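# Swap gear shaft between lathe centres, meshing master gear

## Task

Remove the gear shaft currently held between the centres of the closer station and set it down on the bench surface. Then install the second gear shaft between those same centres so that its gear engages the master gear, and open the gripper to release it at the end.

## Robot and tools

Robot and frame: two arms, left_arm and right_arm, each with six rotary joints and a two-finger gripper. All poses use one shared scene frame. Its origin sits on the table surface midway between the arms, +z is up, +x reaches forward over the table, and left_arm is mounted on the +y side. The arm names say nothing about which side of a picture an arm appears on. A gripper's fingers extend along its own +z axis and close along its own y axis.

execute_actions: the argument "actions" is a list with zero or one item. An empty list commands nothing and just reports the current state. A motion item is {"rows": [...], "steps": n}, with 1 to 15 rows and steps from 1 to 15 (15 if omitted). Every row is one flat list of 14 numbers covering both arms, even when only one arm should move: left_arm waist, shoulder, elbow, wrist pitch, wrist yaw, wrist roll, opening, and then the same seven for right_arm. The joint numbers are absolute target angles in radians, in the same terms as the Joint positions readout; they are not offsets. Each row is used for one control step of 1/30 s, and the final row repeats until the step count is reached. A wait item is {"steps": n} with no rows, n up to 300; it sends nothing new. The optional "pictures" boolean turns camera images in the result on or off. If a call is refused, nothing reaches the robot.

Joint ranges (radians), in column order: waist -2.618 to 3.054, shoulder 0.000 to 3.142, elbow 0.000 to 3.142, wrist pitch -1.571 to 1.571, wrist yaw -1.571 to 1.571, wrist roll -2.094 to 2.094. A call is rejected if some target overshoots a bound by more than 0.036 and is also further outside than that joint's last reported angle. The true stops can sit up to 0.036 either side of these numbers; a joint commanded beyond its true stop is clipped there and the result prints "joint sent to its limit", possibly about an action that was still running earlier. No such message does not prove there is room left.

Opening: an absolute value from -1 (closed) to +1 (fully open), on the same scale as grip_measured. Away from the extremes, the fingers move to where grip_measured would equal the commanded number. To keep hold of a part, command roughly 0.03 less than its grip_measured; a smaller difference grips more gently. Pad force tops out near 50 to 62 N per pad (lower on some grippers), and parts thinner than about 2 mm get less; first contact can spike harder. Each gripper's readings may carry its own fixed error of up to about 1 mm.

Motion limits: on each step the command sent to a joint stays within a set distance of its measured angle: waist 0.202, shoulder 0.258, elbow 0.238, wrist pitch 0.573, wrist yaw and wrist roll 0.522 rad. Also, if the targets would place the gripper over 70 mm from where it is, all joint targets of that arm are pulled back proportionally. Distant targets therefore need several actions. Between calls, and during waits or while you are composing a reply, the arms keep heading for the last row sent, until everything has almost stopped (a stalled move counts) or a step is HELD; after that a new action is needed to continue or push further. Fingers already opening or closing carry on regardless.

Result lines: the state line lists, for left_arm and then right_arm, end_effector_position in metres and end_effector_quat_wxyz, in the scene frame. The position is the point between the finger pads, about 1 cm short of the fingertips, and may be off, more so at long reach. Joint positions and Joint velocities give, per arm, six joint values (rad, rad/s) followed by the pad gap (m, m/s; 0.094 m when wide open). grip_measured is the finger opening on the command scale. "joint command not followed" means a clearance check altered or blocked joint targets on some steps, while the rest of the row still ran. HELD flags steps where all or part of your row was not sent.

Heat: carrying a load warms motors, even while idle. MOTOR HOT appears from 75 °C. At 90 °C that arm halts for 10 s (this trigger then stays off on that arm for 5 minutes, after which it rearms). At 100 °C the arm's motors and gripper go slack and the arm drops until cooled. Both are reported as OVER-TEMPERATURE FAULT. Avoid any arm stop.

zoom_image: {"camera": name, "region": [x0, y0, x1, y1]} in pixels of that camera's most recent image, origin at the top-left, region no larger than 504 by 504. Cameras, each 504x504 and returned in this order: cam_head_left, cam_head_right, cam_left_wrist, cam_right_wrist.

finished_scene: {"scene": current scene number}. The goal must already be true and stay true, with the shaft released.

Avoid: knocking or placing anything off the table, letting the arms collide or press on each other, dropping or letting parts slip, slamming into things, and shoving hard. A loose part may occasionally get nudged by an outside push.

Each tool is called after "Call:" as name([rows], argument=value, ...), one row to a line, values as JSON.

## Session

Call:
execute_actions(actions=[])

Scene clock: 0.00 s of 6800.00 s.
left_arm: end_effector_position=(+0.4774, +0.2690, +0.3168) grip_measured=+1.000 end_effector_quat_wxyz=(+0.250, +0.299, +0.643, +0.660) | right_arm: end_effector_position=(+0.4518, -0.3353, +0.2413) grip_measured=+1.000 end_effector_quat_wxyz=(+0.168, -0.027, +0.828, -0.535)
Joint positions: left_arm=[-0.18   1.659  1.166  0.483 -1.052  1.634  0.094] | right_arm=[ 0.232  2.175  2.088 -1.178  1.171 -0.059  0.094]
Joint velocities: left_arm=[ 0.002 -0.027 -0.007  0.007 -0.037 -0.037  0.   ] | right_arm=[-0.012  0.007 -0.007 -0.022  0.007 -0.051  0.   ]
Motor temperatures (°C, as the motors report them): left_arm=[27 34 30 41 24 24] | right_arm=[26 24 25 33 23 25]

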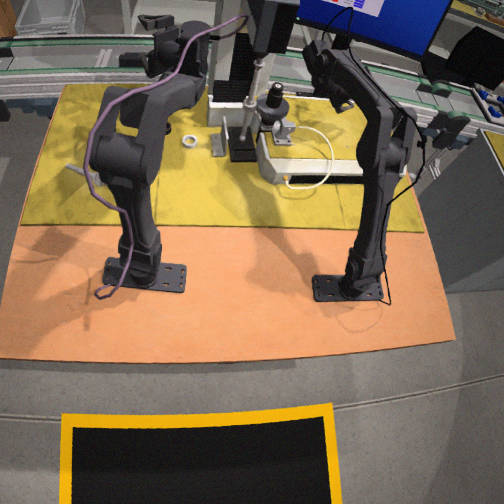

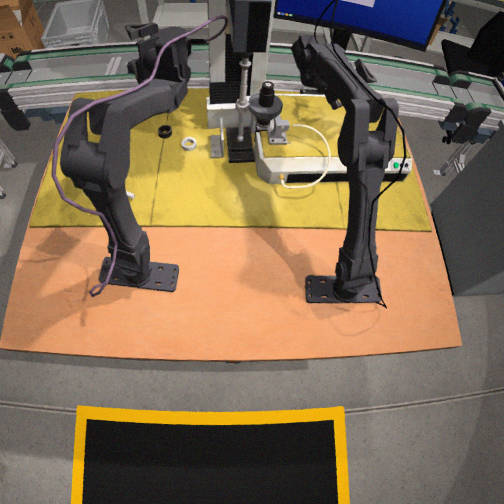

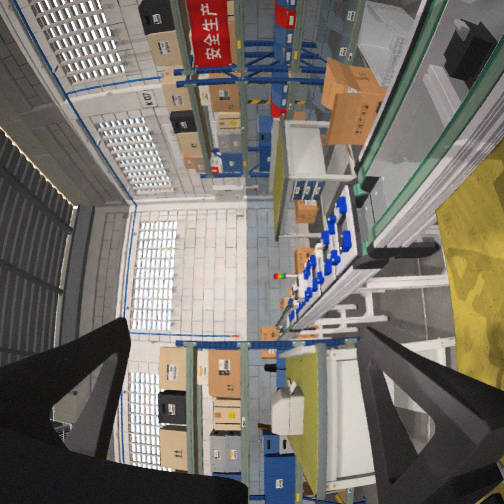

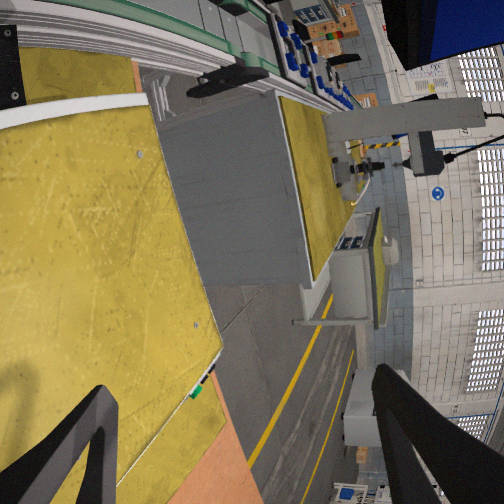

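Call:
execute_actions([
  {"rows":[[-0.2,1.1,0.4,0.75,-0.3,0,0.5,0.1,1.2,1.2,-1.0,1.0,0,1]]},
], pictures=false)

Call:
execute_actions([
  {"rows":[[-0.44,1.225,0.37,0.87,0,0,0.2,0.2,0.3,0.3,0,0,0,1]]},
], pictures=false)

Call:
execute_actions([
  {"rows":[[-0.44,1.535,0.57,0.99,0,0,0.1,0.5,0.2,0.1,0.1,-0.1,0,1]]},
])

Scene clock: 6.67 s of 6800.00 s.
left_arm: end_effector_position=(+0.3714, +0.1934, +0.2497) grip_measured=+0.502 end_effector_quat_wxyz=(+0.711, +0.065, +0.693, +0.099) | right_arm: end_effector_position=(+0.2286, -0.4036, +0.2919) grip_measured=+1.000 end_effector_quat_wxyz=(+0.261, +0.103, +0.845, -0.455)
Joint positions: left_arm=[-0.198  1.098  0.398  0.735 -0.342  0.244  0.071] | right_arm=[ 0.09   1.179  1.213 -1.029  1.005 -0.013  0.094]
Joint velocities: left_arm=[-0.002 -0.017 -0.002  0.051  0.183 -1.546 -0.001] | right_arm=[-0.012 -0.349 -0.002  0.037 -0.051  0.066  0.   ]
Motor temperatures (°C, as the motors report them): left_arm=[27 35 31 42 24 24] | right_arm=[26 26 26 33 24 25]
Steps of this call (steps 1 to 90: nothing new was sent; then 3.17 s passed at rest; steps 91 to 105: all 15 steps of this action). Readings (joint positions):
91: left_arm=[-0.179 1.629 1.124 0.521 -0.969 1.556] | right_arm=[0.222 2.142 2.038 -1.132 1.145 -0.053]
92: left_arm=[-0.181 1.565 1.037 0.557 -0.865 1.458] | right_arm=[0.208 2.087 1.949 -1.098 1.107 -0.047]
94: left_arm=[-0.191 1.401 0.861 0.613 -0.674 1.262] | right_arm=[0.156 1.952 1.773 -1.064 1.059 -0.038]
98: left_arm=[-0.198 1.103 0.555 0.733 -0.458 0.865] | right_arm=[0.077 1.616 1.428 -1.030 1.027 -0.023]
105: the state above

Scene clock: 7.17 s of 6800.00 s.
left_arm: end_effector_position=(+0.3393, +0.0473, +0.2309) grip_measured=+0.202 end_effector_quat_wxyz=(+0.692, +0.184, +0.675, -0.178) | right_arm: end_effector_position=(+0.2251, -0.2373, +0.2310) grip_measured=+1.000 end_effector_quat_wxyz=(+0.671, -0.044, +0.740, +0.032)
Joint positions: left_arm=[-0.442  1.217  0.385  0.854 -0.022  0.016  0.056] | right_arm=[ 0.194  0.301  0.295 -0.092  0.064 -0.006  0.094]
Joint velocities: left_arm=[ 0.002 -0.012  0.007  0.095  0.066 -0.066 -0.   ] | right_arm=[-0.002  0.002 -0.139  0.095 -0.388 -0.051  0.   ]
Motor temperatures (°C, as the motors report them): left_arm=[27 35 31 42 24 24] | right_arm=[26 26 26 33 24 25]
Steps of this call (steps 1 to 15: all 15 steps of this action). Readings (joint positions):
1: left_arm=[-0.218 1.108 0.398 0.754 -0.323 0.206] | right_arm=[0.100 1.133 1.169 -0.934 0.940 -0.012]
2: left_arm=[-0.263 1.129 0.398 0.781 -0.286 0.177] | right_arm=[0.131 1.060 1.086 -0.810 0.837 -0.011]
4: left_arm=[-0.368 1.176 0.398 0.810 -0.196 0.122] | right_arm=[0.183 0.887 0.911 -0.597 0.627 -0.011]
8: left_arm=[-0.442 1.217 0.387 0.828 -0.069 0.054] | right_arm=[0.194 0.515 0.581 -0.247 0.270 -0.009]
15: the state above

Scene clock: 7.67 s of 6800.00 s.
left_arm: end_effector_position=(+0.3898, +0.0146, +0.2115) grip_measured=+0.102 end_effector_quat_wxyz=(+0.682, +0.188, +0.683, -0.183) | right_arm: end_effector_position=(+0.1916, -0.1385, +0.1904) grip_measured=+1.000 end_effector_quat_wxyz=(+0.660, -0.199, +0.699, +0.190)
Joint positions: left_arm=[-0.442  1.539  0.559  0.976 -0.011  0.006  0.052] | right_arm=[ 0.495  0.221  0.094  0.069 -0.085 -0.003  0.094]
Joint velocities: left_arm=[ 0.007  0.007  0.002  0.022  0.037  0.037 -0.001] | right_arm=[-0.022  0.022  0.012  0.066 -0.051  0.007  0.   ]
Motor temperatures (°C, as the motors report them): left_arm=[27 35 31 42 24 24] | right_arm=[26 26 26 33 24 25]
Steps of this call (steps 1 to 15: all 15 steps of this action). Readings (joint positions):
1: left_arm=[-0.442 1.253 0.405 0.877 -0.020 0.014] | right_arm=[0.225 0.289 0.265 -0.050 0.054 -0.003]
2: left_arm=[-0.442 1.330 0.457 0.908 -0.019 0.012] | right_arm=[0.294 0.258 0.219 -0.005 0.030 -0.003]
4: left_arm=[-0.442 1.471 0.546 0.949 -0.015 0.010] | right_arm=[0.434 0.222 0.142 0.025 -0.019 -0.003]
8: left_arm=[-0.442 1.539 0.559 0.953 -0.012 0.008] | right_arm=[0.495 0.221 0.094 0.029 -0.070 -0.003]
15: the state above

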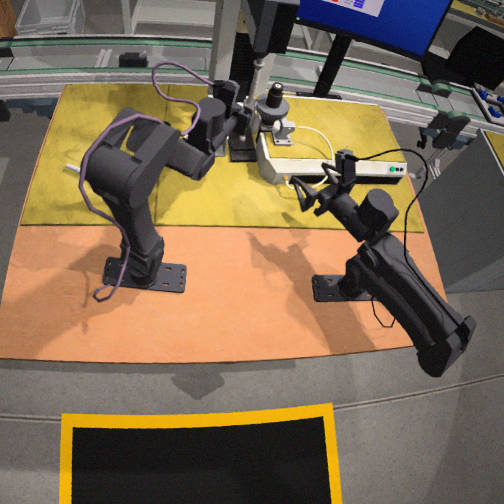

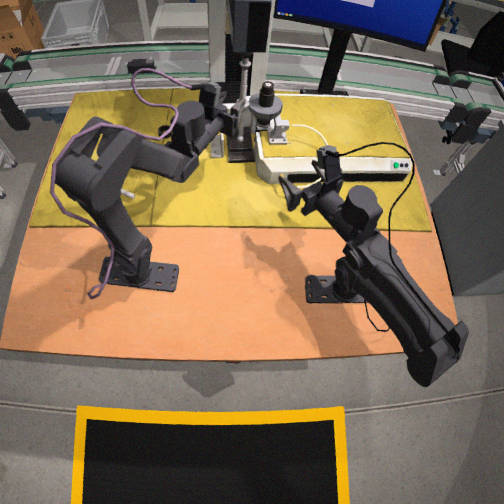

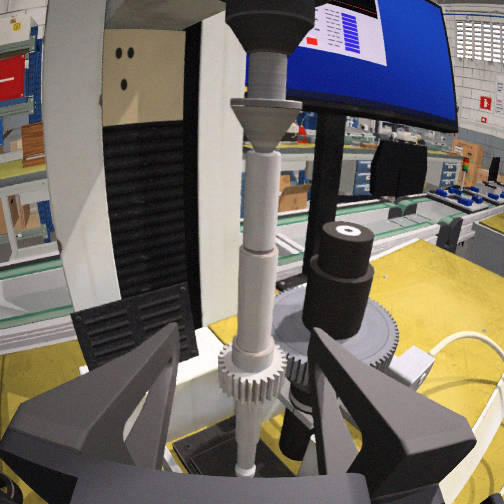

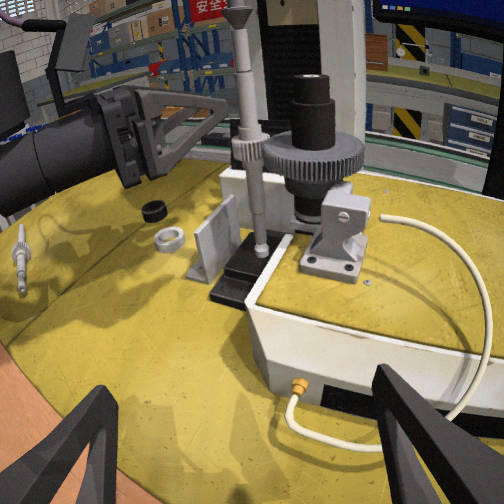

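Call:
execute_actions([
  {"rows":[[-0.458,1.6,0.63,0.985,0,0,0.1,0.5,0.2,0.1,0.1,-0.1,0,1],[-0.458,1.64,0.67,0.985,0,0,0.1,0.5,0.2,0.1,0.1,-0.1,0,1],[-0.458,1.69,0.72,0.985,0,0,0.1,0.5,0.2,0.1,0.1,-0.1,0,1],[-0.458,1.74,0.775,0.985,0,0,0,0.5,0.2,0.1,0.1,-0.1,0,1]]},
], pictures=false)

Call:
execute_actions([
  {"rows":[[-0.458,1.74,0.775,0.985,0,0,-0.76,0.5,0.2,0.1,0.1,-0.1,0,1]],"steps":10},
], pictures=false)

Call:
execute_actions([
  {"rows":[[-0.592,1.76,0.815,0.97,-0.44,0,-0.76,0.5,0.2,0.1,0.1,-0.1,0,1]],"steps":12},
], pictures=false)

Call:
execute_actions([
  {"rows":[[-0.71,1.85,0.94,0.935,-0.83,0,-0.76,0.5,0.2,0.1,0.1,-0.1,0,1]],"steps":12},
], pictures=false)

Call:
execute_actions([
  {"rows":[[-0.77,1.955,1.09,0.885,-1.12,0,-0.76,0.5,0.2,0.1,0.1,-0.1,0,1]]},
])

Scene clock: 16.53 s of 6800.00 s.
left_arm: end_effector_position=(+0.4308, -0.0159, +0.2094) grip_measured=+0.002 end_effector_quat_wxyz=(+0.683, +0.191, +0.680, -0.187) | right_arm: end_effector_position=(+0.1913, -0.1380, +0.1924) grip_measured=+1.000 end_effector_quat_wxyz=(+0.662, -0.200, +0.696, +0.191)
Joint positions: left_arm=[-0.451  1.733  0.751  0.985 -0.01   0.006  0.047] | right_arm=[ 0.495  0.221  0.094  0.077 -0.088 -0.003  0.094]
Joint velocities: left_arm=[ 0.002 -0.007  0.017 -0.007  0.007  0.007  0.   ] | right_arm=[-0.012 -0.017  0.002 -0.051 -0.007 -0.081  0.   ]
Motor temperatures (°C, as the motors report them): left_arm=[27 35 32 44 24 24] | right_arm=[26 25 27 35 24 25]
Steps of this call (steps 1 to 15: the robot went on to your last target; steps 16 to 90: nothing new was sent; then 5.37 s passed at rest; steps 91 to 105: all 15 steps of this action). Readings (joint positions):
91: left_arm=[-0.442 1.545 0.564 0.981 -0.011 0.006] | right_arm=[0.495 0.221 0.094 0.077 -0.088 -0.003]
92: left_arm=[-0.445 1.564 0.584 0.982 -0.011 0.006] | right_arm=[0.495 0.221 0.094 0.077 -0.088 -0.003]
94: left_arm=[-0.450 1.638 0.662 0.984 -0.011 0.006] | right_arm=[0.495 0.221 0.094 0.077 -0.088 -0.003]
98: left_arm=[-0.451 1.731 0.751 0.984 -0.010 0.006] | right_arm=[0.495 0.221 0.094 0.077 -0.088 -0.003]
105: the state above

Scene clock: 16.87 s of 6800.00 s.
left_arm: end_effector_position=(+0.4313, -0.0150, +0.2094) grip_measured=-0.670 end_effector_quat_wxyz=(+0.683, +0.188, +0.681, -0.187) | right_arm: end_effector_position=(+0.1913, -0.1380, +0.1924) grip_measured=+1.000 end_effector_quat_wxyz=(+0.662, -0.200, +0.696, +0.191)
Joint positions: left_arm=[-0.451  1.733  0.751  0.985 -0.014  0.003  0.015] | right_arm=[ 0.495  0.221  0.094  0.077 -0.088 -0.003  0.094]
Joint velocities: left_arm=[ 0.007 -0.002 -0.017 -0.051 -0.051  0.037 -0.   ] | right_arm=[-0.007 -0.007  0.002  0.022 -0.037  0.022  0.   ]
Motor temperatures (°C, as the motors report them): left_arm=[27 35 32 44 24 24] | right_arm=[26 25 27 36 24 25]
Steps of this call (steps 1 to 10: all 10 steps of this action). Readings (joint positions):
1: left_arm=[-0.451 1.733 0.751 0.985 -0.010 0.006] | right_arm=[0.495 0.221 0.094 0.077 -0.088 -0.003]
2: left_arm=[-0.451 1.733 0.751 0.985 -0.010 0.006] | right_arm=[0.495 0.221 0.094 0.077 -0.088 -0.003]
4: left_arm=[-0.451 1.733 0.751 0.985 -0.014 0.003] | right_arm=[0.495 0.221 0.094 0.077 -0.088 -0.003]
8: left_arm=[-0.451 1.733 0.751 0.985 -0.014 0.003] | right_arm=[0.495 0.221 0.094 0.077 -0.088 -0.003]
10: the state above

Scene clock: 17.27 s of 6800.00 s.
left_arm: end_effector_position=(+0.4332, -0.0120, +0.2101) grip_measured=-0.670 end_effector_quat_wxyz=(+0.701, +0.099, +0.700, -0.096) | right_arm: end_effector_position=(+0.1913, -0.1380, +0.1924) grip_measured=+1.000 end_effector_quat_wxyz=(+0.662, -0.200, +0.696, +0.191)
Joint positions: left_arm=[-0.579  1.76   0.792  0.968 -0.402  0.003  0.015] | right_arm=[ 0.495  0.221  0.094  0.077 -0.088 -0.003  0.094]
Joint velocities: left_arm=[-0.012  0.007  0.022 -0.037 -0.022 -0.022  0.   ] | right_arm=[-0.017  0.007 -0.002  0.022 -0.051 -0.051  0.   ]
Motor temperatures (°C, as the motors report them): left_arm=[27 35 32 44 24 24] | right_arm=[26 25 27 36 24 25]
Steps of this call (steps 1 to 12: all 12 steps of this action). Readings (joint positions):
1: left_arm=[-0.472 1.735 0.755 0.983 -0.067 0.002] | right_arm=[0.495 0.221 0.094 0.077 -0.088 -0.003]
2: left_arm=[-0.506 1.738 0.761 0.980 -0.169 0.002] | right_arm=[0.495 0.221 0.094 0.077 -0.088 -0.003]
4: left_arm=[-0.548 1.749 0.774 0.976 -0.299 0.003] | right_arm=[0.495 0.221 0.094 0.077 -0.088 -0.003]
8: left_arm=[-0.574 1.758 0.788 0.970 -0.385 0.003] | right_arm=[0.495 0.221 0.094 0.077 -0.088 -0.003]
12: the state above

Scene clock: 17.67 s of 6800.00 s.
left_arm: end_effector_position=(+0.4343, -0.0088, +0.2106) grip_measured=-0.670 end_effector_quat_wxyz=(+0.707, -0.001, +0.707, +0.006) | right_arm: end_effector_position=(+0.1913, -0.1380, +0.1924) grip_measured=+1.000 end_effector_quat_wxyz=(+0.662, -0.200, +0.696, +0.191)
Joint positions: left_arm=[-0.693  1.847  0.909  0.937 -0.802  0.007  0.015] | right_arm=[ 0.495  0.221  0.094  0.077 -0.088 -0.003  0.094]
Joint velocities: left_arm=[-0.012 -0.002  0.007 -0.022 -0.066  0.007  0.001] | right_arm=[-0.002  0.002 -0.002 -0.051 -0.081  0.037  0.   ]
Motor temperatures (°C, as the motors report them): left_arm=[27 35 32 44 24 24] | right_arm=[26 25 27 36 24 25]
Steps of this call (steps 1 to 12: all 12 steps of this action). Readings (joint positions):
1: left_arm=[-0.600 1.772 0.809 0.962 -0.458 0.003] | right_arm=[0.495 0.221 0.094 0.077 -0.088 -0.003]
2: left_arm=[-0.634 1.792 0.836 0.956 -0.572 0.004] | right_arm=[0.495 0.221 0.094 0.077 -0.088 -0.003]
4: left_arm=[-0.671 1.825 0.877 0.950 -0.713 0.006] | right_arm=[0.495 0.221 0.094 0.077 -0.088 -0.003]
8: left_arm=[-0.690 1.845 0.905 0.941 -0.791 0.007] | right_arm=[0.495 0.221 0.094 0.077 -0.088 -0.003]
12: the state above

Scene clock: 18.17 s of 6800.00 s.
left_arm: end_effector_position=(+0.4345, -0.0059, +0.2111) grip_measured=-0.670 end_effector_quat_wxyz=(+0.701, -0.084, +0.702, +0.091) | right_arm: end_effector_position=(+0.1913, -0.1380, +0.1924) grip_measured=+1.000 end_effector_quat_wxyz=(+0.662, -0.200, +0.696, +0.191)
Joint positions: left_arm=[-0.754  1.949  1.057  0.893 -1.102  0.011  0.015] | right_arm=[ 0.495  0.221  0.094  0.077 -0.088 -0.003  0.094]
Joint velocities: left_arm=[ 0.007  0.002 -0.002 -0.081  0.066  0.022  0.   ] | right_arm=[-0.002 -0.007  0.017  0.007  0.066  0.007  0.   ]
Motor temperatures (°C, as the motors report them): left_arm=[27 35 32 44 24 24] | right_arm=[26 25 27 36 24 25]
Steps of this call (steps 1 to 15: all 15 steps of this action). Readings (joint positions):
1: left_arm=[-0.704 1.862 0.934 0.927 -0.846 0.007] | right_arm=[0.495 0.221 0.094 0.077 -0.088 -0.003]
2: left_arm=[-0.725 1.892 0.974 0.917 -0.938 0.007] | right_arm=[0.495 0.221 0.094 0.077 -0.088 -0.003]
4: left_arm=[-0.745 1.931 1.027 0.908 -1.049 0.010] | right_arm=[0.495 0.221 0.094 0.077 -0.088 -0.003]
8: left_arm=[-0.753 1.948 1.054 0.897 -1.097 0.011] | right_arm=[0.495 0.221 0.094 0.077 -0.088 -0.003]
15: the state above

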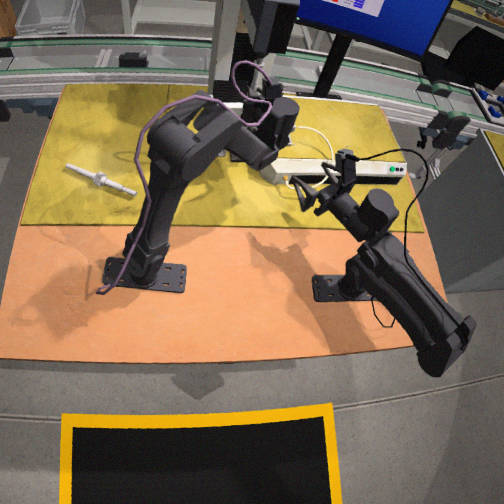

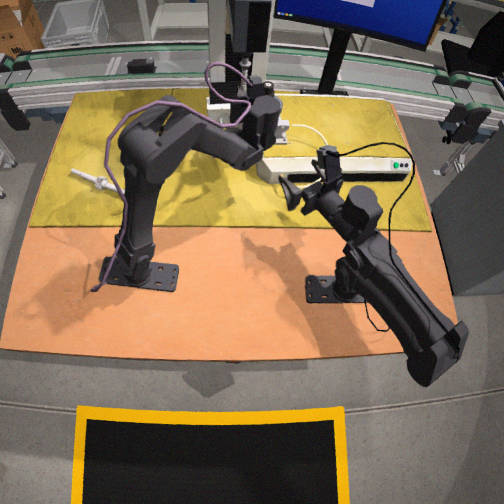

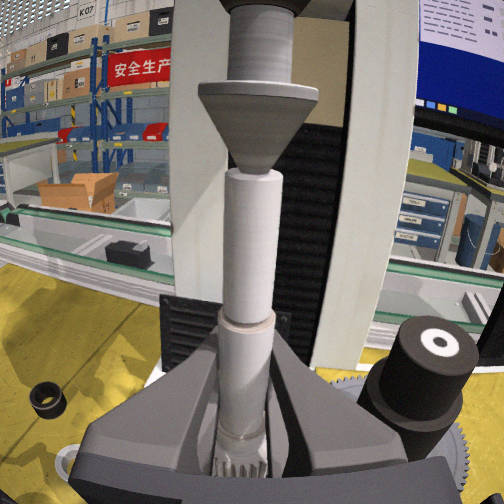

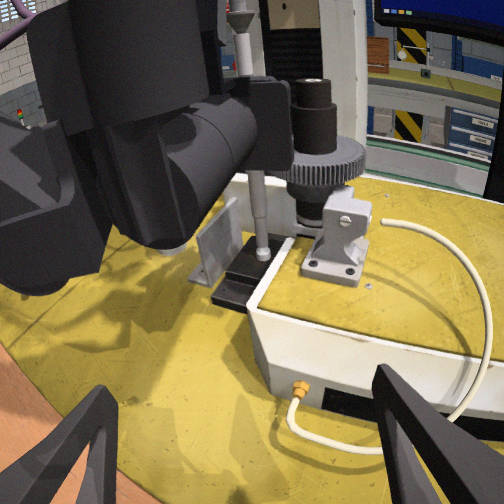

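Call:
execute_actions([
  {"rows":[[-0.75,1.872,1.098,1.26,-1.12,0.19,-0.76,0.5,0.2,0.1,0.1,-0.1,0,1]]},
], pictures=false)

Call:
execute_actions([
  {"steps":10},
])

Scene clock: 21.10 s of 6800.00 s.
left_arm: end_effector_position=(+0.4346, -0.0006, +0.2281) grip_measured=-0.670 end_effector_quat_wxyz=(+0.715, -0.067, +0.685, +0.124) | right_arm: end_effector_position=(+0.1913, -0.1380, +0.1924) grip_measured=+1.000 end_effector_quat_wxyz=(+0.662, -0.200, +0.696, +0.191)
Joint positions: left_arm=[-0.748  1.951  1.055  1.018 -1.113  0.182  0.015] | right_arm=[ 0.495  0.221  0.094  0.077 -0.088 -0.003  0.094]
Joint velocities: left_arm=[ 0.012 -0.007 -0.007  0.022 -0.007  0.066 -0.   ] | right_arm=[-0.007  0.012  0.002 -0.022  0.007  0.007  0.   ]
Motor temperatures (°C, as the motors report them): left_arm=[27 36 33 44 24 24] | right_arm=[26 25 27 36 24 25]
Steps of this call (steps 1 to 15: the robot went on to your last target; steps 16 to 73: nothing new was sent; steps 74 to 88: all 15 steps of this action). Readings (joint positions):
74: left_arm=[-0.753 1.948 1.057 0.916 -1.101 0.032] | right_arm=[0.495 0.221 0.094 0.077 -0.088 -0.003]
75: left_arm=[-0.753 1.950 1.056 0.936 -1.102 0.052] | right_arm=[0.495 0.221 0.094 0.077 -0.088 -0.003]
77: left_arm=[-0.752 1.951 1.055 0.967 -1.103 0.086] | right_arm=[0.495 0.221 0.094 0.077 -0.088 -0.003]
81: left_arm=[-0.749 1.951 1.055 0.998 -1.110 0.145] | right_arm=[0.495 0.221 0.094 0.077 -0.088 -0.003]
88: the state above

Scene clock: 21.43 s of 6800.00 s.
left_arm: end_effector_position=(+0.4346, -0.0001, +0.2289) grip_measured=-0.670 end_effector_quat_wxyz=(+0.715, -0.066, +0.684, +0.127) | right_arm: end_effector_position=(+0.1913, -0.1380, +0.1924) grip_measured=+1.000 end_effector_quat_wxyz=(+0.662, -0.200, +0.696, +0.191)
Joint positions: left_arm=[-0.748  1.951  1.055  1.023 -1.115  0.193  0.015] | right_arm=[ 0.495  0.221  0.094  0.077 -0.088 -0.003  0.094]
Joint velocities: left_arm=[ 0.002 -0.022  0.007 -0.022  0.022 -0.066  0.   ] | right_arm=[-0.002 -0.017  0.007 -0.007 -0.007  0.022  0.   ]
Motor temperatures (°C, as the motors report them): left_arm=[27 36 33 45 24 24] | right_arm=[26 25 27 36 24 25]
Steps of this call (steps 1 to 10: the robot went on to your last target). Readings (joint positions):
1: left_arm=[-0.748 1.951 1.055 1.019 -1.114 0.185] | right_arm=[0.495 0.221 0.094 0.077 -0.088 -0.003]
2: left_arm=[-0.748 1.951 1.055 1.019 -1.114 0.187] | right_arm=[0.495 0.221 0.094 0.077 -0.088 -0.003]
4: left_arm=[-0.748 1.951 1.055 1.021 -1.114 0.189] | right_arm=[0.495 0.221 0.094 0.077 -0.088 -0.003]
8: left_arm=[-0.748 1.951 1.055 1.023 -1.115 0.192] | right_arm=[0.495 0.221 0.094 0.077 -0.088 -0.003]
10: the state above

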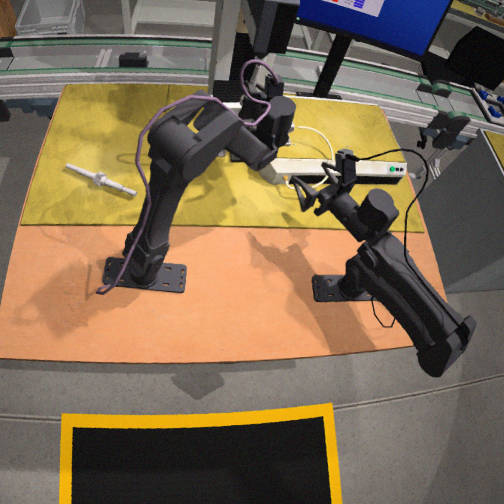

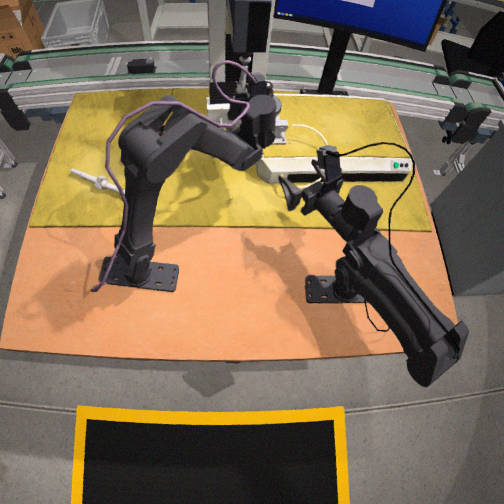

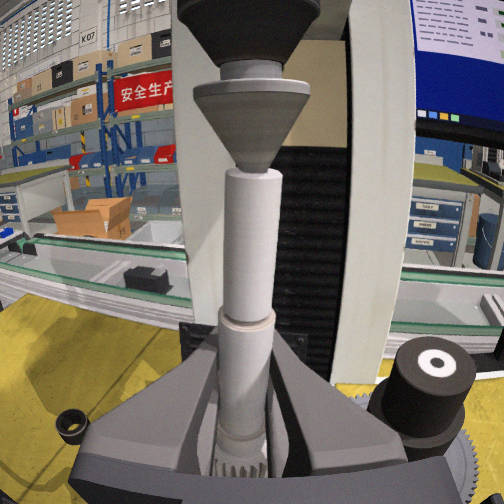

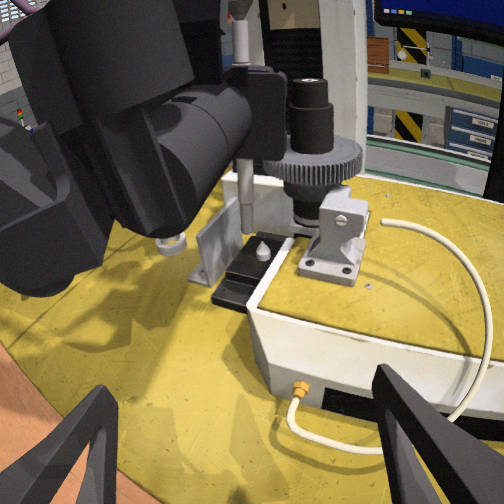

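Call:
execute_actions([
  {"rows":[[-0.757,1.895,1.09,1.05,-1.12,0.1,-0.76,0.5,0.2,0.1,0.1,-0.1,0,1]]},
], pictures=false)

Call:
execute_actions([
  {"rows":[[-0.765,1.92,1.075,0.82,-1.13,0.02,-0.76,0.5,0.2,0.1,0.1,-0.1,0,1]]},
])

Scene clock: 24.50 s of 6800.00 s.
left_arm: end_effector_position=(+0.4333, -0.0007, +0.2143) grip_measured=-0.670 end_effector_quat_wxyz=(+0.700, -0.070, +0.699, +0.126) | right_arm: end_effector_position=(+0.1913, -0.1380, +0.1924) grip_measured=+1.000 end_effector_quat_wxyz=(+0.662, -0.200, +0.696, +0.191)
Joint positions: left_arm=[-0.753  1.951  1.055  0.925 -1.129  0.106  0.015] | right_arm=[ 0.495  0.221  0.094  0.077 -0.088 -0.003  0.094]
Joint velocities: left_arm=[ 0.012 -0.017  0.002 -0.007 -0.037 -0.066 -0.001] | right_arm=[ 0.002  0.022 -0.002  0.051  0.022 -0.037  0.   ]
Motor temperatures (°C, as the motors report them): left_arm=[27 38 33 47 24 24] | right_arm=[26 24 27 37 24 25]
Steps of this call (steps 1 to 30: the robot went on to your last target; steps 31 to 77: nothing new was sent; steps 78 to 92: all 15 steps of this action). Readings (joint positions):
78: left_arm=[-0.748 1.951 1.055 1.006 -1.116 0.182] | right_arm=[0.495 0.221 0.094 0.077 -0.088 -0.003]
79: left_arm=[-0.748 1.951 1.055 0.991 -1.117 0.167] | right_arm=[0.495 0.221 0.094 0.077 -0.088 -0.003]
81: left_arm=[-0.750 1.951 1.055 0.960 -1.125 0.143] | right_arm=[0.495 0.221 0.094 0.077 -0.088 -0.003]
85: left_arm=[-0.752 1.951 1.055 0.935 -1.129 0.119] | right_arm=[0.495 0.221 0.094 0.077 -0.088 -0.003]
92: the state above

Scene clock: 25.00 s of 6800.00 s.
left_arm: end_effector_position=(+0.4309, -0.0013, +0.1940) grip_measured=-0.670 end_effector_quat_wxyz=(+0.676, -0.056, +0.721, +0.140) | right_arm: end_effector_position=(+0.1913, -0.1380, +0.1924) grip_measured=+1.000 end_effector_quat_wxyz=(+0.662, -0.200, +0.696, +0.191)
Joint positions: left_arm=[-0.759  1.951  1.055  0.788 -1.138  0.028  0.015] | right_arm=[ 0.495  0.221  0.094  0.077 -0.088 -0.003  0.094]
Joint velocities: left_arm=[ 0.002  0.002 -0.002  0.007 -0.037 -0.051  0.   ] | right_arm=[ 0.007  0.007 -0.022 -0.037  0.051 -0.037  0.   ]
Motor temperatures (°C, as the motors report them): left_arm=[27 38 33 47 24 24] | right_arm=[26 24 27 37 24 25]
Steps of this call (steps 1 to 15: all 15 steps of this action). Readings (joint positions):
1: left_arm=[-0.754 1.951 1.055 0.900 -1.131 0.092] | right_arm=[0.495 0.221 0.094 0.077 -0.088 -0.003]
2: left_arm=[-0.755 1.951 1.055 0.875 -1.136 0.075] | right_arm=[0.495 0.221 0.094 0.077 -0.088 -0.003]
4: left_arm=[-0.758 1.951 1.055 0.828 -1.139 0.056] | right_arm=[0.495 0.221 0.094 0.077 -0.088 -0.003]
8: left_arm=[-0.759 1.951 1.055 0.801 -1.138 0.038] | right_arm=[0.495 0.221 0.094 0.077 -0.088 -0.003]
15: the state above

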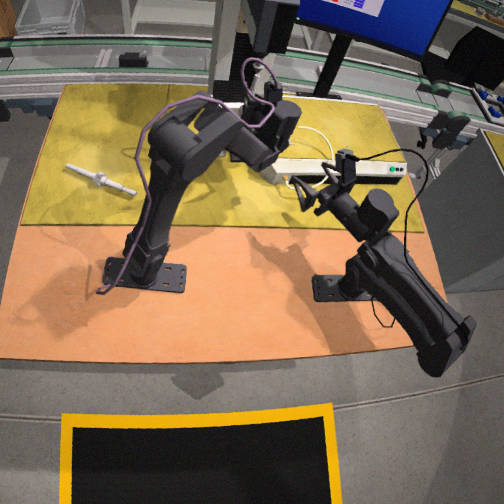

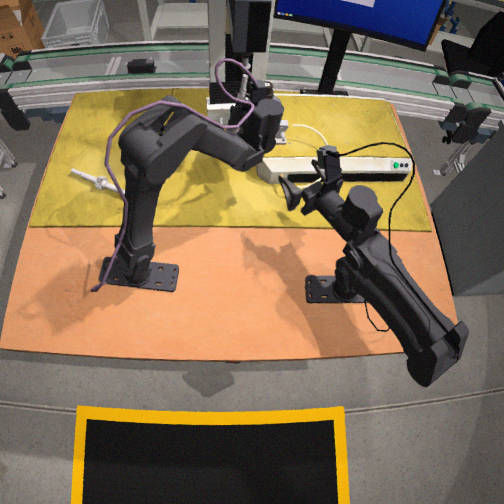

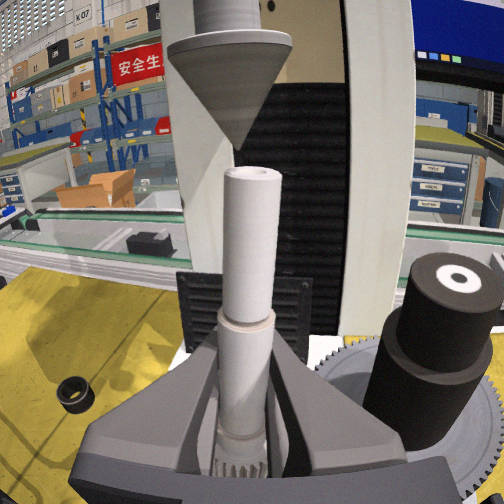

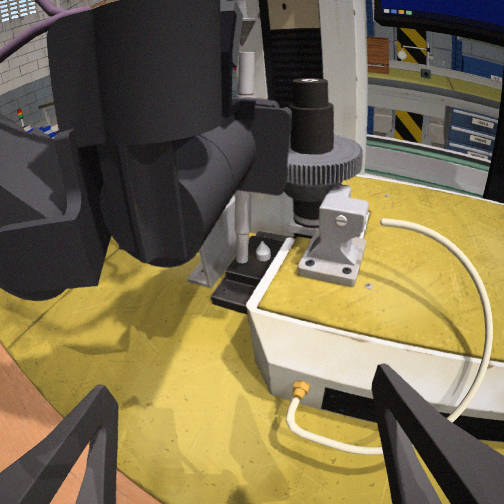

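Call:
execute_actions([
  {"rows":[[-0.78,1.885,1.02,0.85,-1.13,0.02,-0.76,-0.3,0.3,0.3,0,0,0,1],[-0.795,1.855,0.98,0.87,-1.13,0.02,-0.76,-0.3,0.3,0.3,0,0,0,1],[-0.81,1.825,0.94,0.89,-1.13,0.01,-0.76,-0.3,0.3,0.3,0,0,0,1],[-0.825,1.79,0.9,0.9,-1.13,0,-0.76,-0.3,0.3,0.3,0,0,0,1]]},
], pictures=false)

Call:
execute_actions([
  {"rows":[[-0.95,1.5,0.72,0.75,-1.05,-0.05,-0.76,-0.3,0.3,0.3,0,0,0,1]]},
], pictures=false)

Call:
execute_actions([
  {"rows":[[-0.95,1.2,1.0,-0.6,0,0,-0.76,-0.3,0.3,0.3,0,0,0,1]]},
], pictures=false)

Call:
execute_actions([
  {"rows":[[-0.82,1.6,1.25,-1.2,0,0.7,-0.76,-0.3,0.3,0.3,0,0,0,1]]},
], pictures=false)

Call:
execute_actions([
  {"rows":[[-0.82,1.82,1.25,-0.94,0,0.7,-0.76,-0.3,0.3,0.3,0,0,0,1]]},
], pictures=false)

Call:
execute_actions([
  {"rows":[[-0.82,1.892,1.25,-0.9,0,0.7,-0.76,-0.3,0.3,0.3,0,0,0,1]],"steps":12},
], pictures=false)

Call:
execute_actions([
  {"rows":[[-0.82,1.892,1.25,-0.9,0,0.7,0,-0.3,0.3,0.3,0,0,0,1]],"steps":8},
], pictures=false)

Call:
execute_actions([
  {"rows":[[-0.82,1.65,1.25,-1.1,0,0.7,0,-0.3,0.3,0.3,0,0,0,1]],"steps":10},
], pictures=false)

Call:
execute_actions([
  {"rows":[[0.65,1.6,1.25,-1.2,0,-0.48,0.2,-0.3,0.3,0.3,0,0,0,1]]},
], pictures=false)

Call:
execute_actions([
  {"rows":[[0.65,1.84,1.43,-1.14,0,-0.48,0.2,-0.3,0.3,0.3,0,0,0,1]]},
])

Scene clock: 42.13 s of 6800.00 s.
left_arm: end_effector_position=(+0.3918, -0.0034, +0.1966) grip_measured=-0.670 end_effector_quat_wxyz=(+0.683, -0.035, +0.722, +0.104) | right_arm: end_effector_position=(+0.2162, -0.3514, +0.2493) grip_measured=+1.000 end_effector_quat_wxyz=(+0.696, +0.110, +0.701, -0.110)
Joint positions: left_arm=[-0.828  1.831  0.897  0.827 -1.126  0.006  0.015] | right_arm=[-0.294  0.293  0.278  0.007 -0.003 -0.002  0.094]
Joint velocities: left_arm=[ 0.012  0.002 -0.007 -0.037  0.066 -0.051 -0.   ] | right_arm=[ 0.012  0.002 -0.012 -0.022 -0.037  0.066  0.   ]
Motor temperatures (°C, as the motors report them): left_arm=[27 40 33 46 24 24] | right_arm=[26 24 28 38 24 25]
Steps of this call (steps 1 to 15: the robot went on to your last target; steps 16 to 90: nothing new was sent; then 13.63 s passed at rest; steps 91 to 105: all 15 steps of this action). Readings (joint positions):
91: left_arm=[-0.760 1.949 1.050 0.786 -1.135 0.025] | right_arm=[0.467 0.231 0.115 0.052 -0.091 -0.004]
92: left_arm=[-0.763 1.939 1.033 0.791 -1.129 0.024] | right_arm=[0.401 0.258 0.152 0.024 -0.081 -0.004]
94: left_arm=[-0.782 1.893 0.969 0.807 -1.124 0.018] | right_arm=[0.253 0.291 0.224 0.011 -0.057 -0.004]
98: left_arm=[-0.825 1.831 0.897 0.818 -1.129 0.011] | right_arm=[-0.049 0.293 0.278 0.020 -0.030 -0.003]
105: the state above

Scene clock: 42.63 s of 6800.00 s.
left_arm: end_effector_position=(+0.3263, -0.0075, +0.2284) grip_measured=-0.670 end_effector_quat_wxyz=(+0.689, +0.016, +0.725, +0.018) | right_arm: end_effector_position=(+0.2162, -0.3514, +0.2487) grip_measured=+1.000 end_effector_quat_wxyz=(+0.695, +0.110, +0.702, -0.110)
Joint positions: left_arm=[-0.956  1.518  0.702  0.712 -1.056 -0.043  0.015] | right_arm=[-0.294  0.293  0.278  0.004 -0.003 -0.002  0.094]
Joint velocities: left_arm=[-0.002  0.002  0.002 -0.007  0.022 -0.037  0.001] | right_arm=[ 0.017 -0.002 -0.002 -0.066 -0.066  0.051  0.   ]
Motor temperatures (°C, as the motors report them): left_arm=[27 40 33 46 24 24] | right_arm=[26 24 28 38 24 25]
Steps of this call (steps 1 to 15: all 15 steps of this action). Readings (joint positions):
1: left_arm=[-0.838 1.801 0.869 0.812 -1.102 -0.003] | right_arm=[-0.294 0.293 0.278 0.006 -0.003 -0.002]
2: left_arm=[-0.861 1.740 0.810 0.784 -1.081 -0.013] | right_arm=[-0.294 0.293 0.278 0.006 -0.003 -0.002]
4: left_arm=[-0.927 1.610 0.717 0.733 -1.079 -0.023] | right_arm=[-0.294 0.293 0.278 0.005 -0.003 -0.002]
8: left_arm=[-0.962 1.520 0.702 0.731 -1.060 -0.037] | right_arm=[-0.294 0.293 0.278 0.005 -0.003 -0.002]
15: the state above

Scene clock: 43.13 s of 6800.00 s.
left_arm: end_effector_position=(+0.1962, -0.0620, +0.1972) grip_measured=-0.670 end_effector_quat_wxyz=(+0.355, +0.444, +0.805, -0.170) | right_arm: end_effector_position=(+0.2162, -0.3514, +0.2487) grip_measured=+1.000 end_effector_quat_wxyz=(+0.695, +0.110, +0.702, -0.110)
Joint positions: left_arm=[-0.949  1.211  0.982 -0.534 -0.071 -0.011  0.015] | right_arm=[-0.294  0.293  0.278  0.004 -0.003 -0.002  0.094]
Joint velocities: left_arm=[-0.017  0.105 -0.144 -1.15   0.476 -0.007 -0.001] | right_arm=[ 0.002 -0.012 -0.002  0.066 -0.037 -0.007  0.   ]
Motor temperatures (°C, as the motors report them): left_arm=[27 40 33 46 24 24] | right_arm=[26 24 28 38 24 25]
Steps of this call (steps 1 to 15: all 15 steps of this action). Readings (joint positions):
1: left_arm=[-0.953 1.498 0.720 0.633 -1.010 -0.040] | right_arm=[-0.294 0.293 0.278 0.004 -0.003 -0.002]
2: left_arm=[-0.949 1.465 0.747 0.515 -0.934 -0.034] | right_arm=[-0.294 0.293 0.278 0.004 -0.003 -0.002]
4: left_arm=[-0.948 1.383 0.821 0.294 -0.773 -0.027] | right_arm=[-0.294 0.293 0.278 0.004 -0.003 -0.002]
8: left_arm=[-0.948 1.227 0.974 -0.122 -0.379 -0.016] | right_arm=[-0.294 0.293 0.278 0.004 -0.003 -0.002]
15: the state above

Scene clock: 43.63 s of 6800.00 s.
left_arm: end_effector_position=(+0.1808, +0.0177, +0.0897) grip_measured=-0.670 end_effector_quat_wxyz=(-0.001, +0.709, +0.705, +0.002) | right_arm: end_effector_position=(+0.2162, -0.3514, +0.2487) grip_measured=+1.000 end_effector_quat_wxyz=(+0.695, +0.110, +0.702, -0.110)
Joint positions: left_arm=[-0.814  1.634  1.219 -1.158 -0.003  0.665  0.015] | right_arm=[-0.294  0.293  0.278  0.004 -0.003 -0.002  0.094]
Joint velocities: left_arm=[-0.017 -0.007 -0.012 -0.168  0.066  0.154  0.   ] | right_arm=[ 0.002  0.007 -0.007 -0.051 -0.081  0.037  0.   ]
Motor temperatures (°C, as the motors report them): left_arm=[27 40 33 46 24 24] | right_arm=[26 24 28 38 24 25]
Steps of this call (steps 1 to 15: all 15 steps of this action). Readings (joint positions):
1: left_arm=[-0.933 1.250 1.022 -0.640 -0.035 0.066] | right_arm=[-0.294 0.293 0.278 0.004 -0.003 -0.002]
2: left_arm=[-0.904 1.325 1.099 -0.775 -0.013 0.165] | right_arm=[-0.294 0.293 0.278 0.004 -0.003 -0.002]
4: left_arm=[-0.847 1.487 1.202 -0.919 -0.013 0.351] | right_arm=[-0.294 0.293 0.278 0.004 -0.003 -0.002]
8: left_arm=[-0.813 1.647 1.219 -1.053 -0.016 0.555] | right_arm=[-0.294 0.293 0.278 0.004 -0.003 -0.002]
15: the state above

Scene clock: 44.13 s of 6800.00 s.
left_arm: end_effector_position=(+0.2069, -0.0175, +0.0291) grip_measured=-0.670 end_effector_quat_wxyz=(+0.001, +0.719, +0.695, -0.001) | right_arm: end_effector_position=(+0.2162, -0.3514, +0.2487) grip_measured=+1.000 end_effector_quat_wxyz=(+0.695, +0.110, +0.702, -0.110)
Joint positions: left_arm=[-0.814  1.855  1.231 -0.944  0.002  0.693  0.015] | right_arm=[-0.294  0.293  0.278  0.004 -0.003 -0.002  0.094]
Joint velocities: left_arm=[-0.012 -0.002 -0.032  0.022 -0.022 -0.022  0.   ] | right_arm=[-0.002 -0.027  0.002 -0.007  0.022 -0.037  0.   ]
Motor temperatures (°C, as the motors report them): left_arm=[27 40 33 46 24 24] | right_arm=[26 24 28 38 24 25]
Steps of this call (steps 1 to 15: all 15 steps of this action). Readings (joint positions):
1: left_arm=[-0.814 1.653 1.222 -1.152 -0.002 0.670] | right_arm=[-0.294 0.293 0.278 0.004 -0.003 -0.002]
2: left_arm=[-0.814 1.687 1.230 -1.131 -0.002 0.674] | right_arm=[-0.294 0.293 0.278 0.004 -0.003 -0.002]
4: left_arm=[-0.814 1.774 1.231 -1.049 -0.002 0.682] | right_arm=[-0.294 0.293 0.278 0.004 -0.003 -0.002]
8: left_arm=[-0.814 1.859 1.231 -0.967 0.002 0.689] | right_arm=[-0.294 0.293 0.278 0.004 -0.003 -0.002]
15: the state above

Scene clock: 44.53 s of 6800.00 s.
left_arm: end_effector_position=(+0.2102, -0.0219, +0.0148) grip_measured=-0.670 end_effector_quat_wxyz=(-0.002, +0.720, +0.694, -0.001) | right_arm: end_effector_position=(+0.2162, -0.3514, +0.2487) grip_measured=+1.000 end_effector_quat_wxyz=(+0.695, +0.110, +0.702, -0.110)
Joint positions: left_arm=[-0.814  1.901  1.231 -0.904  0.002  0.694  0.015] | right_arm=[-0.294  0.293  0.278  0.004 -0.003 -0.002  0.094]
Joint velocities: left_arm=[-0.002  0.022 -0.002  0.007 -0.022  0.037  0.001] | right_arm=[ 0.017 -0.027 -0.002 -0.037  0.022 -0.051  0.   ]
Motor temperatures (°C, as the motors report them): left_arm=[27 40 33 46 24 24] | right_arm=[26 24 28 38 24 25]
Steps of this call (steps 1 to 12: all 12 steps of this action). Readings (joint positions):
1: left_arm=[-0.814 1.859 1.231 -0.942 0.002 0.693] | right_arm=[-0.294 0.293 0.278 0.004 -0.003 -0.002]
2: left_arm=[-0.814 1.864 1.231 -0.935 0.002 0.693] | right_arm=[-0.294 0.293 0.278 0.004 -0.003 -0.002]
4: left_arm=[-0.814 1.882 1.231 -0.921 0.002 0.694] | right_arm=[-0.294 0.293 0.278 0.004 -0.003 -0.002]
8: left_arm=[-0.814 1.901 1.231 -0.909 0.002 0.694] | right_arm=[-0.294 0.293 0.278 0.004 -0.003 -0.002]
12: the state above

Scene clock: 44.80 s of 6800.00 s.
left_arm: end_effector_position=(+0.2103, -0.0220, +0.0148) grip_measured=-0.002 end_effector_quat_wxyz=(-0.002, +0.720, +0.694, -0.001) | right_arm: end_effector_position=(+0.2162, -0.3514, +0.2486) grip_measured=+1.000 end_effector_quat_wxyz=(+0.695, +0.110, +0.702, -0.110)
Joint positions: left_arm=[-0.814  1.901  1.231 -0.904  0.002  0.694  0.047] | right_arm=[-0.294  0.293  0.278  0.004 -0.003 -0.002  0.094]
Joint velocities: left_arm=[ 0.002  0.022  0.017 -0.037 -0.007  0.051 -0.001] | right_arm=[-0.002 -0.012 -0.002  0.007 -0.022 -0.081  0.   ]
Motor temperatures (°C, as the motors report them): left_arm=[27 40 33 46 24 24] | right_arm=[26 24 28 38 24 25]
Steps of this call (steps 1 to 8: all 8 steps of this action). Readings (joint positions):
1: left_arm=[-0.814 1.901 1.231 -0.904 0.002 0.694] | right_arm=[-0.294 0.293 0.278 0.004 -0.003 -0.002]
2: left_arm=[-0.814 1.901 1.231 -0.904 0.002 0.694] | right_arm=[-0.294 0.293 0.278 0.004 -0.003 -0.002]
4: left_arm=[-0.814 1.901 1.231 -0.904 0.002 0.694] | right_arm=[-0.294 0.293 0.278 0.004 -0.003 -0.002]
8: the state above

Scene clock: 45.13 s of 6800.00 s.
left_arm: end_effector_position=(+0.2009, -0.0099, +0.0991) grip_measured=-0.002 end_effector_quat_wxyz=(+0.065, +0.718, +0.693, -0.008) | right_arm: end_effector_position=(+0.2162, -0.3514, +0.2486) grip_measured=+1.000 end_effector_quat_wxyz=(+0.695, +0.110, +0.702, -0.110)
Joint positions: left_arm=[-0.814  1.634  1.248 -1.053  0.002  0.694  0.047] | right_arm=[-0.294  0.293  0.278  0.004 -0.003 -0.002  0.094]
Joint velocities: left_arm=[ 0.007  0.12   0.007 -0.3   -0.007  0.051 -0.001] | right_arm=[-0.007  0.007  0.017 -0.007  0.007  0.022  0.   ]
Motor temperatures (°C, as the motors report them): left_arm=[27 40 33 46 24 24] | right_arm=[26 24 28 38 24 25]
Steps of this call (steps 1 to 10: all 10 steps of this action). Readings (joint positions):
1: left_arm=[-0.814 1.883 1.230 -0.913 0.002 0.694] | right_arm=[-0.294 0.293 0.278 0.004 -0.003 -0.002]
2: left_arm=[-0.814 1.848 1.227 -0.942 0.002 0.694] | right_arm=[-0.294 0.293 0.278 0.004 -0.003 -0.002]
4: left_arm=[-0.814 1.744 1.227 -0.994 0.002 0.694] | right_arm=[-0.294 0.293 0.278 0.004 -0.003 -0.002]
8: left_arm=[-0.814 1.632 1.248 -1.042 0.002 0.694] | right_arm=[-0.294 0.293 0.278 0.004 -0.003 -0.002]
10: the state above

Scene clock: 45.63 s of 6800.00 s.
left_arm: end_effector_position=(+0.2979, +0.2817, +0.0979) grip_measured=+0.198 end_effector_quat_wxyz=(+0.019, -0.260, +0.965, -0.005) | right_arm: end_effector_position=(+0.2162, -0.3514, +0.2486) grip_measured=+1.000 end_effector_quat_wxyz=(+0.695, +0.110, +0.702, -0.110)
Joint positions: left_arm=[ 0.234  1.631  1.248 -1.148  0.005 -0.392  0.056] | right_arm=[-0.294  0.293  0.278  0.004 -0.003 -0.002  0.094]
Joint velocities: left_arm=[ 2.122 -0.002  0.012 -0.022  0.066 -0.549  0.001] | right_arm=[-0.007  0.002  0.002  0.007  0.007  0.037  0.   ]
Motor temperatures (°C, as the motors report them): left_arm=[27 40 33 46 24 24] | right_arm=[26 24 28 38 24 25]
Steps of this call (steps 1 to 15: all 15 steps of this action). Readings (joint positions):
1: left_arm=[-0.792 1.635 1.248 -1.068 0.015 0.614] | right_arm=[-0.294 0.293 0.278 0.004 -0.003 -0.002]
2: left_arm=[-0.744 1.634 1.248 -1.089 0.023 0.515] | right_arm=[-0.294 0.293 0.278 0.004 -0.003 -0.002]
4: left_arm=[-0.603 1.631 1.248 -1.116 0.020 0.316] | right_arm=[-0.294 0.293 0.278 0.004 -0.003 -0.002]
8: left_arm=[-0.299 1.631 1.248 -1.137 0.012 -0.078] | right_arm=[-0.294 0.293 0.278 0.004 -0.003 -0.002]
15: the state above

Scene clock: 46.13 s of 6800.00 s.
left_arm: end_effector_position=(+0.2943, +0.4231, +0.0728) grip_measured=+0.199 end_effector_quat_wxyz=(+0.002, -0.490, +0.872, +0.004) | right_arm: end_effector_position=(+0.2162, -0.3514, +0.2486) grip_measured=+1.000 end_effector_quat_wxyz=(+0.695, +0.110, +0.702, -0.110)
Joint positions: left_arm=[ 0.653  1.85   1.406 -1.121 -0.007 -0.471  0.056] | right_arm=[-0.294  0.293  0.278  0.004 -0.003 -0.002  0.094]
Joint velocities: left_arm=[-0.066 -0.002 -0.032  0.007 -0.037  0.022  0.   ] | right_arm=[-0.002  0.002 -0.002 -0.051 -0.066 -0.037  0.   ]
Motor temperatures (°C, as the motors report them): left_arm=[27 40 33 45 24 24] | right_arm=[26 24 28 38 24 25]
Steps of this call (steps 1 to 15: all 15 steps of this action). Readings (joint positions):
1: left_arm=[0.306 1.654 1.273 -1.168 0.004 -0.407] | right_arm=[-0.294 0.293 0.278 0.004 -0.003 -0.002]
2: left_arm=[0.372 1.697 1.320 -1.176 0.003 -0.418] | right_arm=[-0.294 0.293 0.278 0.004 -0.003 -0.002]
4: left_arm=[0.499 1.782 1.389 -1.143 0.006 -0.436] | right_arm=[-0.294 0.293 0.278 0.004 -0.003 -0.002]
8: left_arm=[0.674 1.850 1.406 -1.120 -0.009 -0.460] | right_arm=[-0.294 0.293 0.278 0.004 -0.003 -0.002]
15: the state above

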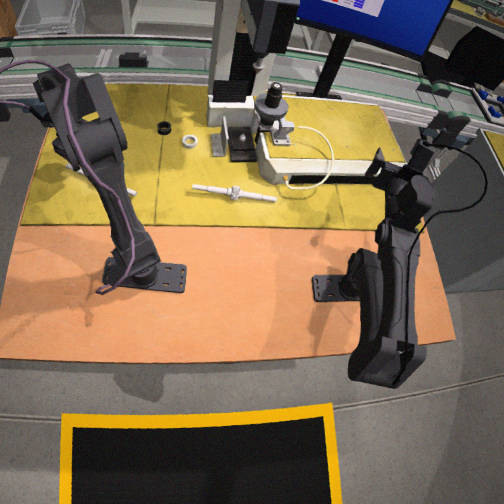

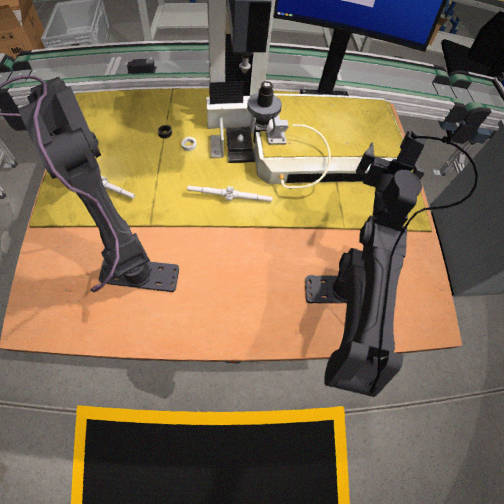

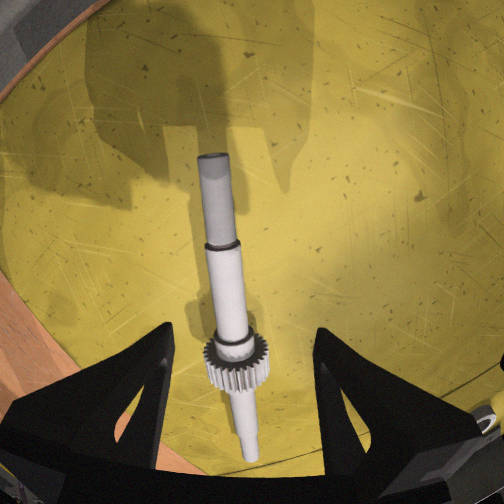

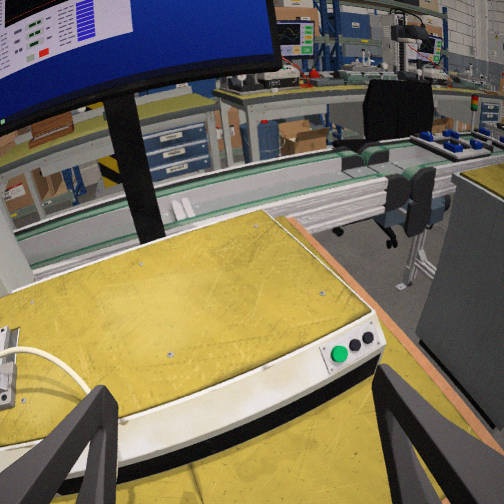

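Call:
execute_actions([
  {"rows":[[0.68,1.87,1.29,-1.0,0,-0.625,0.1,-0.3,0.3,0.3,0,0,0,1]],"steps":12},
], pictures=false)

Call:
execute_actions([
  {"rows":[[0.68,1.9,1.217,-0.895,0,-0.625,-0.2,-0.3,0.3,0.3,0,0,0,1]]},
])

Scene clock: 50.10 s of 6800.00 s.
left_arm: end_effector_position=(+0.2807, +0.4234, +0.0410) grip_measured=+0.102 end_effector_quat_wxyz=(-0.012, -0.559, +0.829, +0.003) | right_arm: end_effector_position=(+0.2162, -0.3514, +0.2486) grip_measured=+1.000 end_effector_quat_wxyz=(+0.695, +0.110, +0.702, -0.110)
Joint positions: left_arm=[ 0.677  1.868  1.299 -1.026 -0.005 -0.609  0.052] | right_arm=[-0.294  0.293  0.278  0.004 -0.003 -0.002  0.094]
Joint velocities: left_arm=[-0.007  0.007 -0.002  0.051 -0.022 -0.081 -0.   ] | right_arm=[ 0.007  0.007 -0.002 -0.081 -0.022 -0.022  0.   ]
Motor temperatures (°C, as the motors report them): left_arm=[27 39 33 44 24 24] | right_arm=[26 24 28 37 24 25]
Steps of this call (steps 1 to 15: the robot went on to your last target; steps 16 to 107: nothing new was sent; steps 108 to 119: all 12 steps of this action). Readings (joint positions):
108: left_arm=[0.654 1.850 1.391 -1.102 -0.005 -0.497] | right_arm=[-0.294 0.293 0.278 0.004 -0.003 -0.002]
109: left_arm=[0.658 1.848 1.368 -1.077 -0.005 -0.521] | right_arm=[-0.294 0.293 0.278 0.004 -0.003 -0.002]
111: left_arm=[0.669 1.856 1.325 -1.053 -0.005 -0.557] | right_arm=[-0.294 0.293 0.278 0.004 -0.003 -0.002]
115: left_arm=[0.677 1.868 1.299 -1.042 -0.005 -0.594] | right_arm=[-0.294 0.293 0.278 0.004 -0.003 -0.002]
119: the state above

Scene clock: 50.60 s of 6800.00 s.
left_arm: end_effector_position=(+0.2820, +0.4243, +0.0165) grip_measured=-0.198 end_effector_quat_wxyz=(-0.005, -0.563, +0.826, +0.002) | right_arm: end_effector_position=(+0.2162, -0.3514, +0.2486) grip_measured=+1.000 end_effector_quat_wxyz=(+0.695, +0.110, +0.702, -0.110)
Joint positions: left_arm=[ 0.677  1.894  1.229 -0.915 -0.005 -0.619  0.038] | right_arm=[-0.294  0.293  0.278  0.004 -0.003 -0.002  0.094]
Joint velocities: left_arm=[ 0.007  0.012  0.007 -0.051 -0.022 -0.022  0.   ] | right_arm=[-0.002 -0.002 -0.017 -0.007 -0.007  0.095  0.   ]
Motor temperatures (°C, as the motors report them): left_arm=[27 39 33 44 24 24] | right_arm=[26 24 28 37 24 25]
Steps of this call (steps 1 to 15: all 15 steps of this action). Readings (joint positions):
1: left_arm=[0.677 1.869 1.289 -1.007 -0.005 -0.611] | right_arm=[-0.294 0.293 0.278 0.004 -0.003 -0.002]
2: left_arm=[0.677 1.869 1.275 -0.982 -0.005 -0.613] | right_arm=[-0.294 0.293 0.278 0.004 -0.003 -0.002]
4: left_arm=[0.677 1.880 1.248 -0.954 -0.005 -0.615] | right_arm=[-0.294 0.293 0.278 0.004 -0.003 -0.002]
8: left_arm=[0.677 1.894 1.230 -0.935 -0.005 -0.617] | right_arm=[-0.294 0.293 0.278 0.004 -0.003 -0.002]
15: the state above

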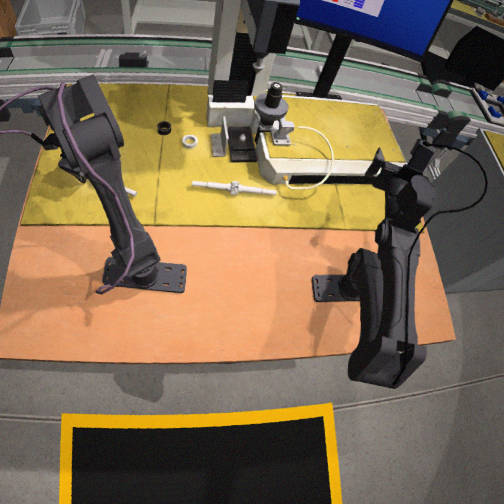

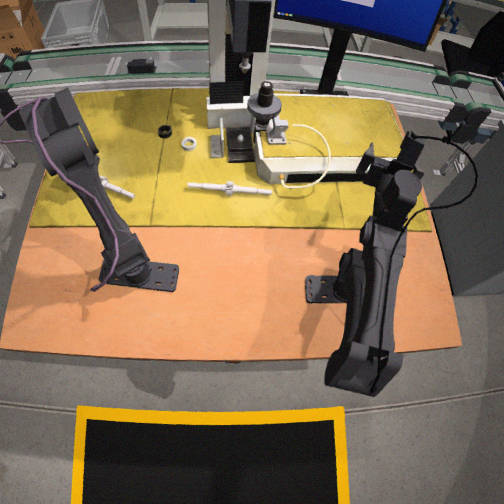

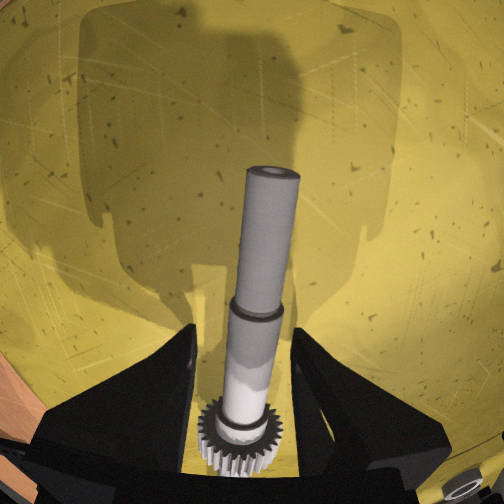

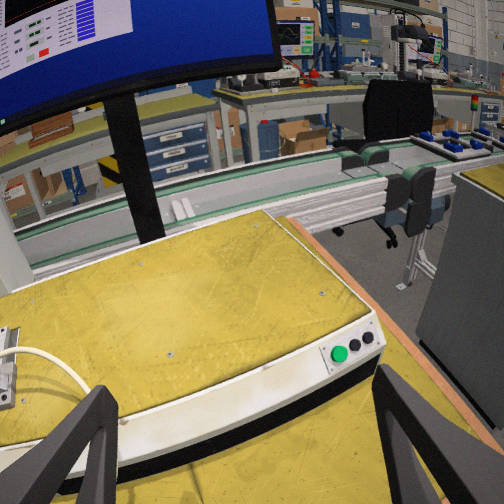

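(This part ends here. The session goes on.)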